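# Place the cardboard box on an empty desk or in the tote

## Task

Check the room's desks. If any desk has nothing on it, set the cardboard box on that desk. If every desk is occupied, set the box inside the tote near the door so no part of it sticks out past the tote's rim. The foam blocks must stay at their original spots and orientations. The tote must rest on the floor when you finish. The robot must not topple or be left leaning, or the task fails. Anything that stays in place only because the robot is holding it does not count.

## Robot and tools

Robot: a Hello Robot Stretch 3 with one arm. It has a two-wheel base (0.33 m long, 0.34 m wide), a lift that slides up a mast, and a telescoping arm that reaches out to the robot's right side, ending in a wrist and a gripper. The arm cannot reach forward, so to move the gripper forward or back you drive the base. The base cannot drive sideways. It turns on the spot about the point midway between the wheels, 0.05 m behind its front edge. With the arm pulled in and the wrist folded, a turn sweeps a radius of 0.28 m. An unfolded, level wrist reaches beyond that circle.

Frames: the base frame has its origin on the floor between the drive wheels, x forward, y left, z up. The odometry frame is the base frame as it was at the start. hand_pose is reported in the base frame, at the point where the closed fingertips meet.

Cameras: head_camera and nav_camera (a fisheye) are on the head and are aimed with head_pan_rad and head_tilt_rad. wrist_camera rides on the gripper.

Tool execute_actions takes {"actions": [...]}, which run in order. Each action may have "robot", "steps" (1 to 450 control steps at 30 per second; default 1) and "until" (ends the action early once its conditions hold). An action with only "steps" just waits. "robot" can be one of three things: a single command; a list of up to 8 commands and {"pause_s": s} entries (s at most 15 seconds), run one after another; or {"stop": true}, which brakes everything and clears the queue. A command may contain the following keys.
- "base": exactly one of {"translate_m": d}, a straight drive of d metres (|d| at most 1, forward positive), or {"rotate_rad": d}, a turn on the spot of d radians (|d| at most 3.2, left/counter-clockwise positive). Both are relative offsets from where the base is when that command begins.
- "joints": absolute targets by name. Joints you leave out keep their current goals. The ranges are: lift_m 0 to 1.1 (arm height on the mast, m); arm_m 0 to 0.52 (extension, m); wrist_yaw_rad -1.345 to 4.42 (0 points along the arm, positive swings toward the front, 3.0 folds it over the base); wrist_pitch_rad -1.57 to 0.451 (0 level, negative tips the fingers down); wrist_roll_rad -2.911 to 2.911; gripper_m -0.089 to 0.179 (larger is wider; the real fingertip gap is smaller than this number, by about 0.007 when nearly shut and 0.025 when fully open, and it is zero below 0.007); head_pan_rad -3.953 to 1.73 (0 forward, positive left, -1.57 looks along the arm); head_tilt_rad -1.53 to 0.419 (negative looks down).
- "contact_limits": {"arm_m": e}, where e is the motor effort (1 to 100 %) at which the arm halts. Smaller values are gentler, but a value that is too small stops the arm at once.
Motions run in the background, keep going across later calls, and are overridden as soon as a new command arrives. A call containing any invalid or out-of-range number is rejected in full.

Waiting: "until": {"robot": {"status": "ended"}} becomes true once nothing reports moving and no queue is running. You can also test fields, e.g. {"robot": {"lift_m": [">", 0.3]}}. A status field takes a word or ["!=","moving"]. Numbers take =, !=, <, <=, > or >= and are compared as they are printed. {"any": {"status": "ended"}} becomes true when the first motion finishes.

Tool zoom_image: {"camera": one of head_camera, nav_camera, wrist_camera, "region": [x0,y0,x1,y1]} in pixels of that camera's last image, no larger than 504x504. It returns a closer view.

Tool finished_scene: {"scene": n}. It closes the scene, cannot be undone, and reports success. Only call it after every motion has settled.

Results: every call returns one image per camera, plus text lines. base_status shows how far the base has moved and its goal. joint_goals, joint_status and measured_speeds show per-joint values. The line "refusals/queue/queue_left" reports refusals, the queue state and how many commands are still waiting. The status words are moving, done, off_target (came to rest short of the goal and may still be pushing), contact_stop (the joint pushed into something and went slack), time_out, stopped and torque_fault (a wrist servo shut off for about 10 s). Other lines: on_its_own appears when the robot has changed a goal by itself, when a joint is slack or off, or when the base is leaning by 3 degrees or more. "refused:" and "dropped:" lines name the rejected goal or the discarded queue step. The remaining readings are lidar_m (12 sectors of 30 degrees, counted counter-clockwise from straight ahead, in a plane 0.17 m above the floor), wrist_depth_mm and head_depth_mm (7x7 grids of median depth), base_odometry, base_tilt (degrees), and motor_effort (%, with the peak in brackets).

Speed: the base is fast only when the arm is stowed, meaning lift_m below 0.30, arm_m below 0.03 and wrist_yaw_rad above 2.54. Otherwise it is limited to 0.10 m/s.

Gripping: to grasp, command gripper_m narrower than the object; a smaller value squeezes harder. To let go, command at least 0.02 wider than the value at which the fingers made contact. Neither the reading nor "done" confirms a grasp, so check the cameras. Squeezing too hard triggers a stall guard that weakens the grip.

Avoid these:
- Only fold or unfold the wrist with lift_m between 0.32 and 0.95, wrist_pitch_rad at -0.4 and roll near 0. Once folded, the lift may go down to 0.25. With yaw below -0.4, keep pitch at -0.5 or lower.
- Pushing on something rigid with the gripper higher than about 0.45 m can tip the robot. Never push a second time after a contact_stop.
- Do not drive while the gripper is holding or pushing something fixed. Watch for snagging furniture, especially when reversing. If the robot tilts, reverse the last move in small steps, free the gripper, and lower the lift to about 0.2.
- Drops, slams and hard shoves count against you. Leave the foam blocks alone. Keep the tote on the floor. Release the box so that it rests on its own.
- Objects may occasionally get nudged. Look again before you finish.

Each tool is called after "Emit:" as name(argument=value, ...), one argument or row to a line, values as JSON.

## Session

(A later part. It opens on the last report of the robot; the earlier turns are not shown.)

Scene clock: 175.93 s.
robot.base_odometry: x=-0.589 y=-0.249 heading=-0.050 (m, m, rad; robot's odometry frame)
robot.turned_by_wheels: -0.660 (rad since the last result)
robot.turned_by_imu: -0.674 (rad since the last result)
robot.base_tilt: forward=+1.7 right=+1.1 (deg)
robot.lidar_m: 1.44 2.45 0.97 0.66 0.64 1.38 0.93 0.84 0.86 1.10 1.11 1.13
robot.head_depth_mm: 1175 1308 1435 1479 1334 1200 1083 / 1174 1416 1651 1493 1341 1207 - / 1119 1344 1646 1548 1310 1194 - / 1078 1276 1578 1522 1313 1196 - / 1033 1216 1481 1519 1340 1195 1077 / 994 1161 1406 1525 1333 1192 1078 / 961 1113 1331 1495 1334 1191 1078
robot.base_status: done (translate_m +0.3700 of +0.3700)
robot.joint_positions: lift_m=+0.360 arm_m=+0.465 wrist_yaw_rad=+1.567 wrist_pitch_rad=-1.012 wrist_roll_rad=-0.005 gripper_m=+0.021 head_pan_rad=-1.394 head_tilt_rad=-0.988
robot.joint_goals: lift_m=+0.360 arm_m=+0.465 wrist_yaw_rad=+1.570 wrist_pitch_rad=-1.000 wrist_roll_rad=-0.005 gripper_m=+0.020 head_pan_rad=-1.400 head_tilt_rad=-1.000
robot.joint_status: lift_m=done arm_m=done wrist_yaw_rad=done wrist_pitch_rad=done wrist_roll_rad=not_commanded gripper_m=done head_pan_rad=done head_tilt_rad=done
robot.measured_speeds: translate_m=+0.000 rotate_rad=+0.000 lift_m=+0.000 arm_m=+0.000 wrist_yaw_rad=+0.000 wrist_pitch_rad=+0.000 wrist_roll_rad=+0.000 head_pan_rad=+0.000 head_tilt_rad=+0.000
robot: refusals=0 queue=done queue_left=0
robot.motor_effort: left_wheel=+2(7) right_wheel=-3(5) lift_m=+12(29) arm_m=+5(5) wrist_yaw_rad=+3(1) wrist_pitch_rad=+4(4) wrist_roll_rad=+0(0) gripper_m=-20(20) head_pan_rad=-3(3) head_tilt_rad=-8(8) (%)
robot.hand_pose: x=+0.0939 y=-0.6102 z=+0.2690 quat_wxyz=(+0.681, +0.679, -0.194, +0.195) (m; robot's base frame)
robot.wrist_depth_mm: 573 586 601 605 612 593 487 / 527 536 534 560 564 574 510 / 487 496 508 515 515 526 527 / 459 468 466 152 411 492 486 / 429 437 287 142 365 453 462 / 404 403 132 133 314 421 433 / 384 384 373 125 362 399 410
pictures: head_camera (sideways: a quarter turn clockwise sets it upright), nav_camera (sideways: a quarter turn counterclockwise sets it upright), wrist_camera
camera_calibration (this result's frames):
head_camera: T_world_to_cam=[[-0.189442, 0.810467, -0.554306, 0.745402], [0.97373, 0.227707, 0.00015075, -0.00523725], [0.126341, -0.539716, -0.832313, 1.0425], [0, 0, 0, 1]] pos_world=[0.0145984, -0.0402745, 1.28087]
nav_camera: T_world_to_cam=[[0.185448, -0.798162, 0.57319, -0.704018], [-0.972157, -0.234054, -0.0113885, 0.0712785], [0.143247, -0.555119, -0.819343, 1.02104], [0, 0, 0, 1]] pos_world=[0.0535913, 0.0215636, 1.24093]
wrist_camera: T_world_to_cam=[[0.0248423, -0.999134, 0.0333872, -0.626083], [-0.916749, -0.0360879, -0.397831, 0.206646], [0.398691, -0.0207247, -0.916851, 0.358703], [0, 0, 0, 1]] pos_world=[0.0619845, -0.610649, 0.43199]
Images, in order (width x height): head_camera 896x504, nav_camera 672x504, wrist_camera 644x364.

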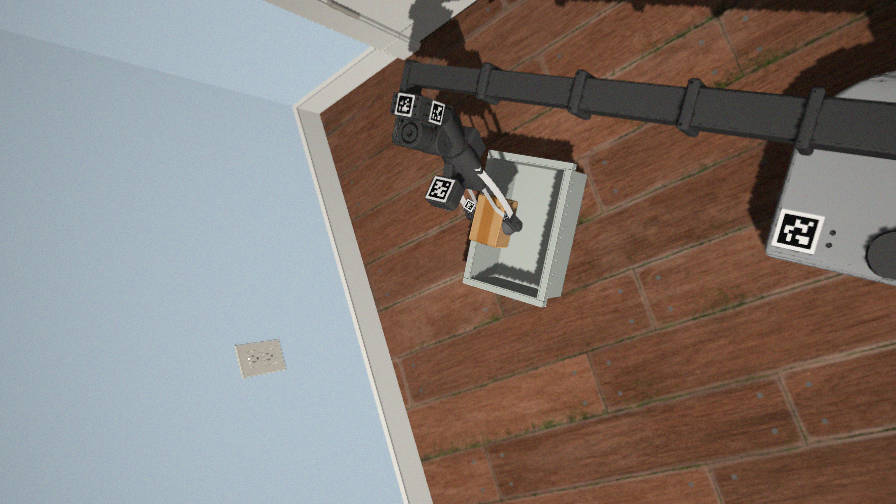

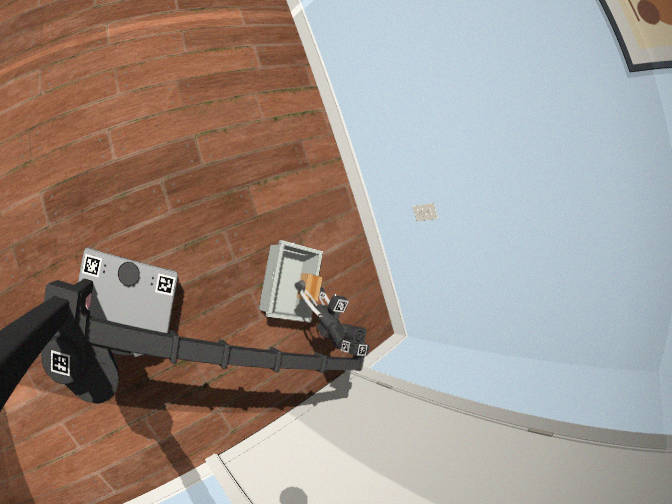

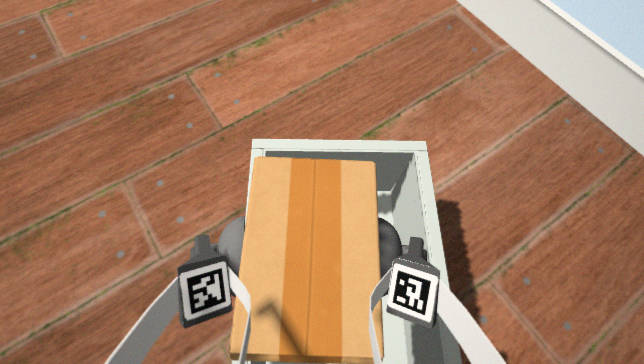

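Emit:
execute_actions(
  actions=[
    {"robot":[{"base":{"translate_m":0.02},"joints":{"arm_m":0.489}},{"joints":{"lift_m":0.16}}],"steps":450,"until":{"robot":{"status":"ended"}}},
  ],
)

Scene clock: 187.33 s.
robot.base_odometry: x=-0.569 y=-0.250 heading=-0.050 (m, m, rad; robot's odometry frame)
robot.turned_by_wheels: +0.000 (rad since the last result)
robot.turned_by_imu: +0.000 (rad since the last result)
robot.base_tilt: forward=+1.6 right=+1.0 (deg)
robot.lidar_m: 1.43 2.44 0.99 0.67 0.65 1.41 0.95 0.86 0.88 1.11 1.10 1.12
robot.head_depth_mm: 1182 1330 1453 1491 1340 1196 1077 / 1162 1403 1645 1550 1334 1195 1110 / 1112 1333 1645 1551 1290 1200 - / 1061 1260 1557 1516 1313 1192 - / 1020 1199 1472 1518 1336 1195 1083 / 983 1145 1392 1525 1334 1194 1083 / 946 1099 1317 1487 1337 1194 1077
robot.base_status: done (translate_m +0.0200 of +0.0200)
robot.joint_positions: lift_m=+0.160 arm_m=+0.489 wrist_yaw_rad=+1.567 wrist_pitch_rad=-1.012 wrist_roll_rad=-0.005 gripper_m=+0.021 head_pan_rad=-1.394 head_tilt_rad=-0.988
robot.joint_goals: lift_m=+0.160 arm_m=+0.489 wrist_yaw_rad=+1.570 wrist_pitch_rad=-1.000 wrist_roll_rad=-0.005 gripper_m=+0.020 head_pan_rad=-1.400 head_tilt_rad=-1.000
robot.joint_status: lift_m=done arm_m=done wrist_yaw_rad=done wrist_pitch_rad=done wrist_roll_rad=not_commanded gripper_m=done head_pan_rad=done head_tilt_rad=done
robot.measured_speeds: translate_m=+0.000 rotate_rad=+0.000 lift_m=+0.000 arm_m=+0.000 wrist_yaw_rad=+0.000 wrist_pitch_rad=+0.000 wrist_roll_rad=+0.000 head_pan_rad=+0.000 head_tilt_rad=+0.000
robot: refusals=0 queue=done queue_left=0
robot.motor_effort: left_wheel=+2(8) right_wheel=-2(4) lift_m=+12(14) arm_m=+5(2) wrist_yaw_rad=+2(3) wrist_pitch_rad=+4(4) wrist_roll_rad=+0(0) gripper_m=-20(20) head_pan_rad=-2(2) head_tilt_rad=-8(7) (%)
robot.hand_pose: x=+0.0939 y=-0.6342 z=+0.0690 quat_wxyz=(+0.681, +0.679, -0.194, +0.195) (m; robot's base frame)
robot.wrist_depth_mm: 310 176 186 185 188 182 345 / 287 161 221 224 226 169 315 / 266 139 257 271 262 156 290 / 249 138 224 153 253 155 265 / 227 138 171 142 232 155 246 / 110 129 132 133 210 156 119 / 105 134 201 126 209 146 112
pictures: head_camera (sideways: a quarter turn clockwise sets it upright), nav_camera (sideways: a quarter turn counterclockwise sets it upright), wrist_camera
camera_calibration (this result's frames):
head_camera: T_world_to_cam=[[-0.189442, 0.810467, -0.554306, 0.745402], [0.97373, 0.227707, 0.000150759, -0.00523726], [0.126341, -0.539716, -0.832313, 1.0425], [0, 0, 0, 1]] pos_world=[0.0145984, -0.0402744, 1.28087]
nav_camera: T_world_to_cam=[[0.185448, -0.798162, 0.57319, -0.704017], [-0.972157, -0.234054, -0.0113885, 0.0712786], [0.143247, -0.555118, -0.819343, 1.02104], [0, 0, 0, 1]] pos_world=[0.0535913, 0.0215636, 1.24093]
wrist_camera: T_world_to_cam=[[0.0248422, -0.999134, 0.0333872, -0.643386], [-0.916749, -0.0360878, -0.397831, 0.126216], [0.398691, -0.0207247, -0.916851, 0.174841], [0, 0, 0, 1]] pos_world=[0.0619845, -0.63465, 0.231996]
Images, in order (width x height): head_camera 896x504, nav_camera 672x504, wrist_camera 644x364.

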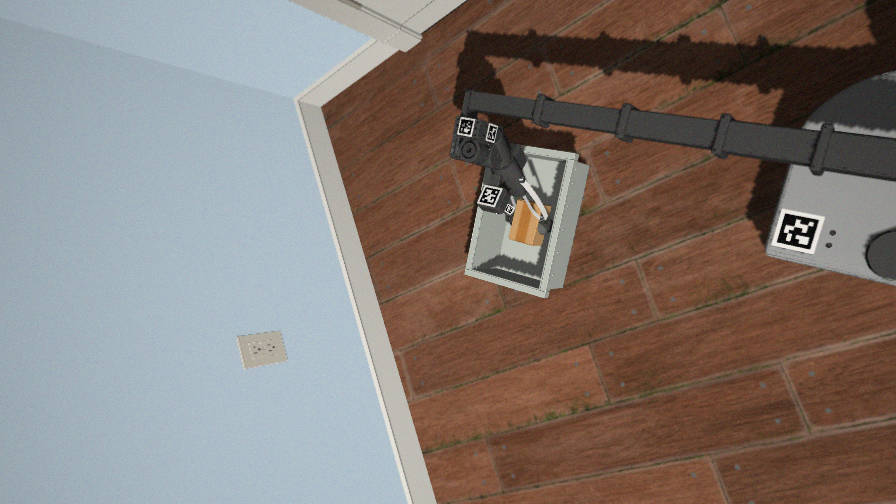

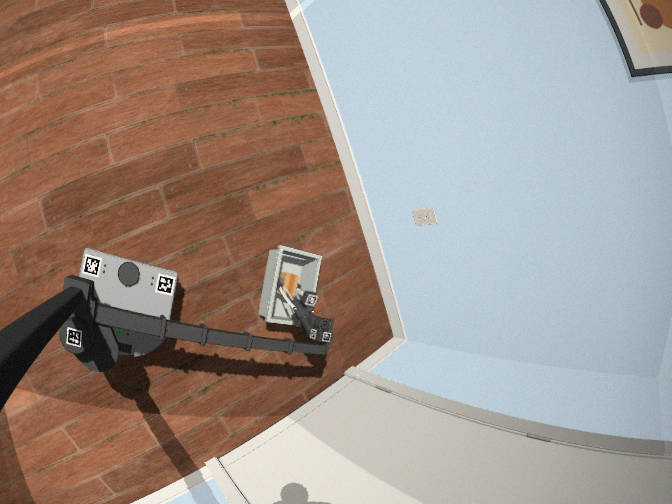

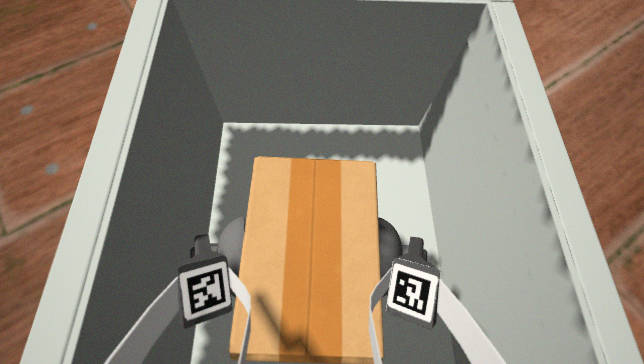

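Emit:
execute_actions(
  actions=[
    {"robot":[{"joints":{"lift_m":0.122,"arm_m":0.494}},{"joints":{"gripper_m":0.1}},{"joints":{"lift_m":0.3}}],"steps":450,"until":{"robot":{"status":"ended"}}},
  ],
)

Scene clock: 195.43 s.
robot.base_odometry: x=-0.569 y=-0.250 heading=-0.050 (m, m, rad; robot's odometry frame)
robot.turned_by_wheels: +0.000 (rad since the last result)
robot.turned_by_imu: +0.000 (rad since the last result)
robot.base_tilt: forward=+1.5 right=+1.1 (deg)
robot.lidar_m: 1.42 2.44 0.99 0.67 0.65 1.41 0.95 0.86 0.88 1.12 1.10 1.12
robot.head_depth_mm: 1186 1324 1459 1485 1337 1199 1082 / 1161 1404 1657 1501 1346 1207 1099 / 1104 1330 1632 1558 1306 1189 - / 1066 1260 1563 1512 1310 1192 - / 1019 1206 1472 1522 1340 1192 1078 / 981 1151 1389 1520 1332 1191 1075 / 946 1092 1314 1487 1334 1192 1078
robot.base_status: done (translate_m +0.0200 of +0.0200)
robot.joint_positions: lift_m=+0.300 arm_m=+0.494 wrist_yaw_rad=+1.567 wrist_pitch_rad=-1.012 wrist_roll_rad=-0.005 gripper_m=+0.100 head_pan_rad=-1.394 head_tilt_rad=-0.988
robot.joint_goals: lift_m=+0.300 arm_m=+0.494 wrist_yaw_rad=+1.570 wrist_pitch_rad=-1.000 wrist_roll_rad=-0.005 gripper_m=+0.100 head_pan_rad=-1.400 head_tilt_rad=-1.000
robot.joint_status: lift_m=done arm_m=done wrist_yaw_rad=done wrist_pitch_rad=done wrist_roll_rad=not_commanded gripper_m=done head_pan_rad=done head_tilt_rad=done
robot.measured_speeds: translate_m=+0.000 rotate_rad=+0.000 lift_m=+0.000 arm_m=+0.000 wrist_yaw_rad=+0.000 wrist_pitch_rad=+0.000 wrist_roll_rad=+0.000 head_pan_rad=+0.000 head_tilt_rad=+0.000
robot: refusals=0 queue=done queue_left=0
robot.motor_effort: left_wheel=+3(2) right_wheel=-2(2) lift_m=+28(32) arm_m=+4(3) wrist_yaw_rad=+2(3) wrist_pitch_rad=+3(4) wrist_roll_rad=+0(0) gripper_m=+0(89) head_pan_rad=-3(3) head_tilt_rad=-8(8) (%)
robot.hand_pose: x=+0.0940 y=-0.6392 z=+0.2082 quat_wxyz=(+0.681, +0.679, -0.194, +0.195) (m; robot's base frame)
robot.wrist_depth_mm: 497 502 511 517 524 515 456 / 458 464 465 481 484 489 482 / 421 425 421 321 438 450 460 / 398 405 337 393 365 420 428 / 371 375 369 376 364 393 396 / 347 357 349 313 357 370 373 / 327 325 324 326 310 343 351
pictures: head_camera (sideways: a quarter turn clockwise sets it upright), nav_camera (sideways: a quarter turn counterclockwise sets it upright), wrist_camera
camera_calibration (this result's frames):
head_camera: T_world_to_cam=[[-0.189442, 0.810467, -0.554306, 0.745402], [0.97373, 0.227707, 0.000150756, -0.00523725], [0.126341, -0.539716, -0.832313, 1.0425], [0, 0, 0, 1]] pos_world=[0.0145984, -0.0402745, 1.28087]
nav_camera: T_world_to_cam=[[0.185448, -0.798162, 0.57319, -0.704018], [-0.972157, -0.234054, -0.0113885, 0.0712786], [0.143247, -0.555119, -0.819343, 1.02104], [0, 0, 0, 1]] pos_world=[0.0535913, 0.0215636, 1.24093]
wrist_camera: T_world_to_cam=[[0.0248312, -0.999134, 0.0333971, -0.653032], [-0.916613, -0.0360887, -0.398143, 0.181517], [0.399004, -0.0207258, -0.916715, 0.302226], [0, 0, 0, 1]] pos_world=[0.0620074, -0.639651, 0.371134]
Images, in order (width x height): head_camera 896x504, nav_camera 672x504, wrist_camera 644x364.

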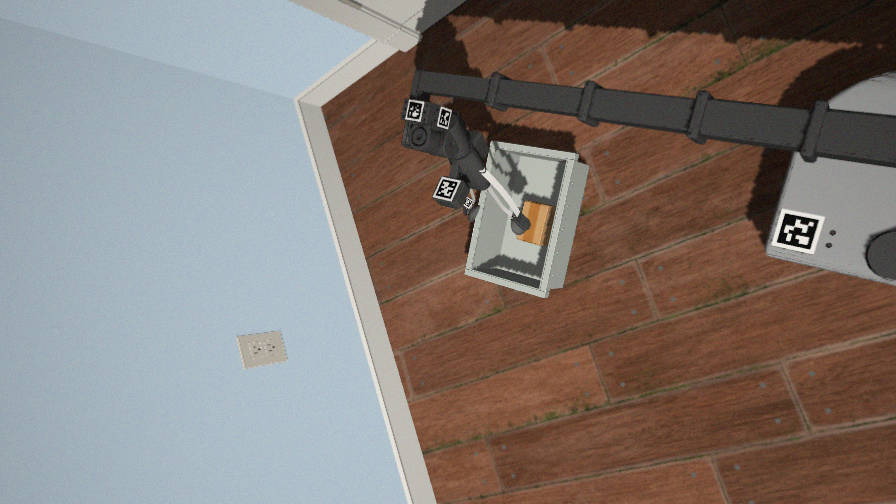

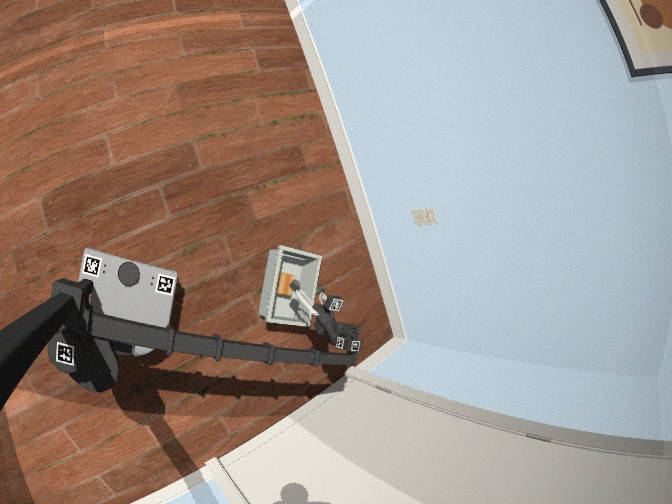

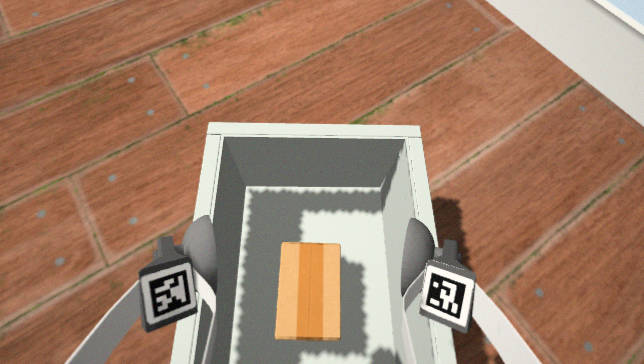

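Emit:
finished_scene(
  scene=2,
)

The scene is finished: the task was done.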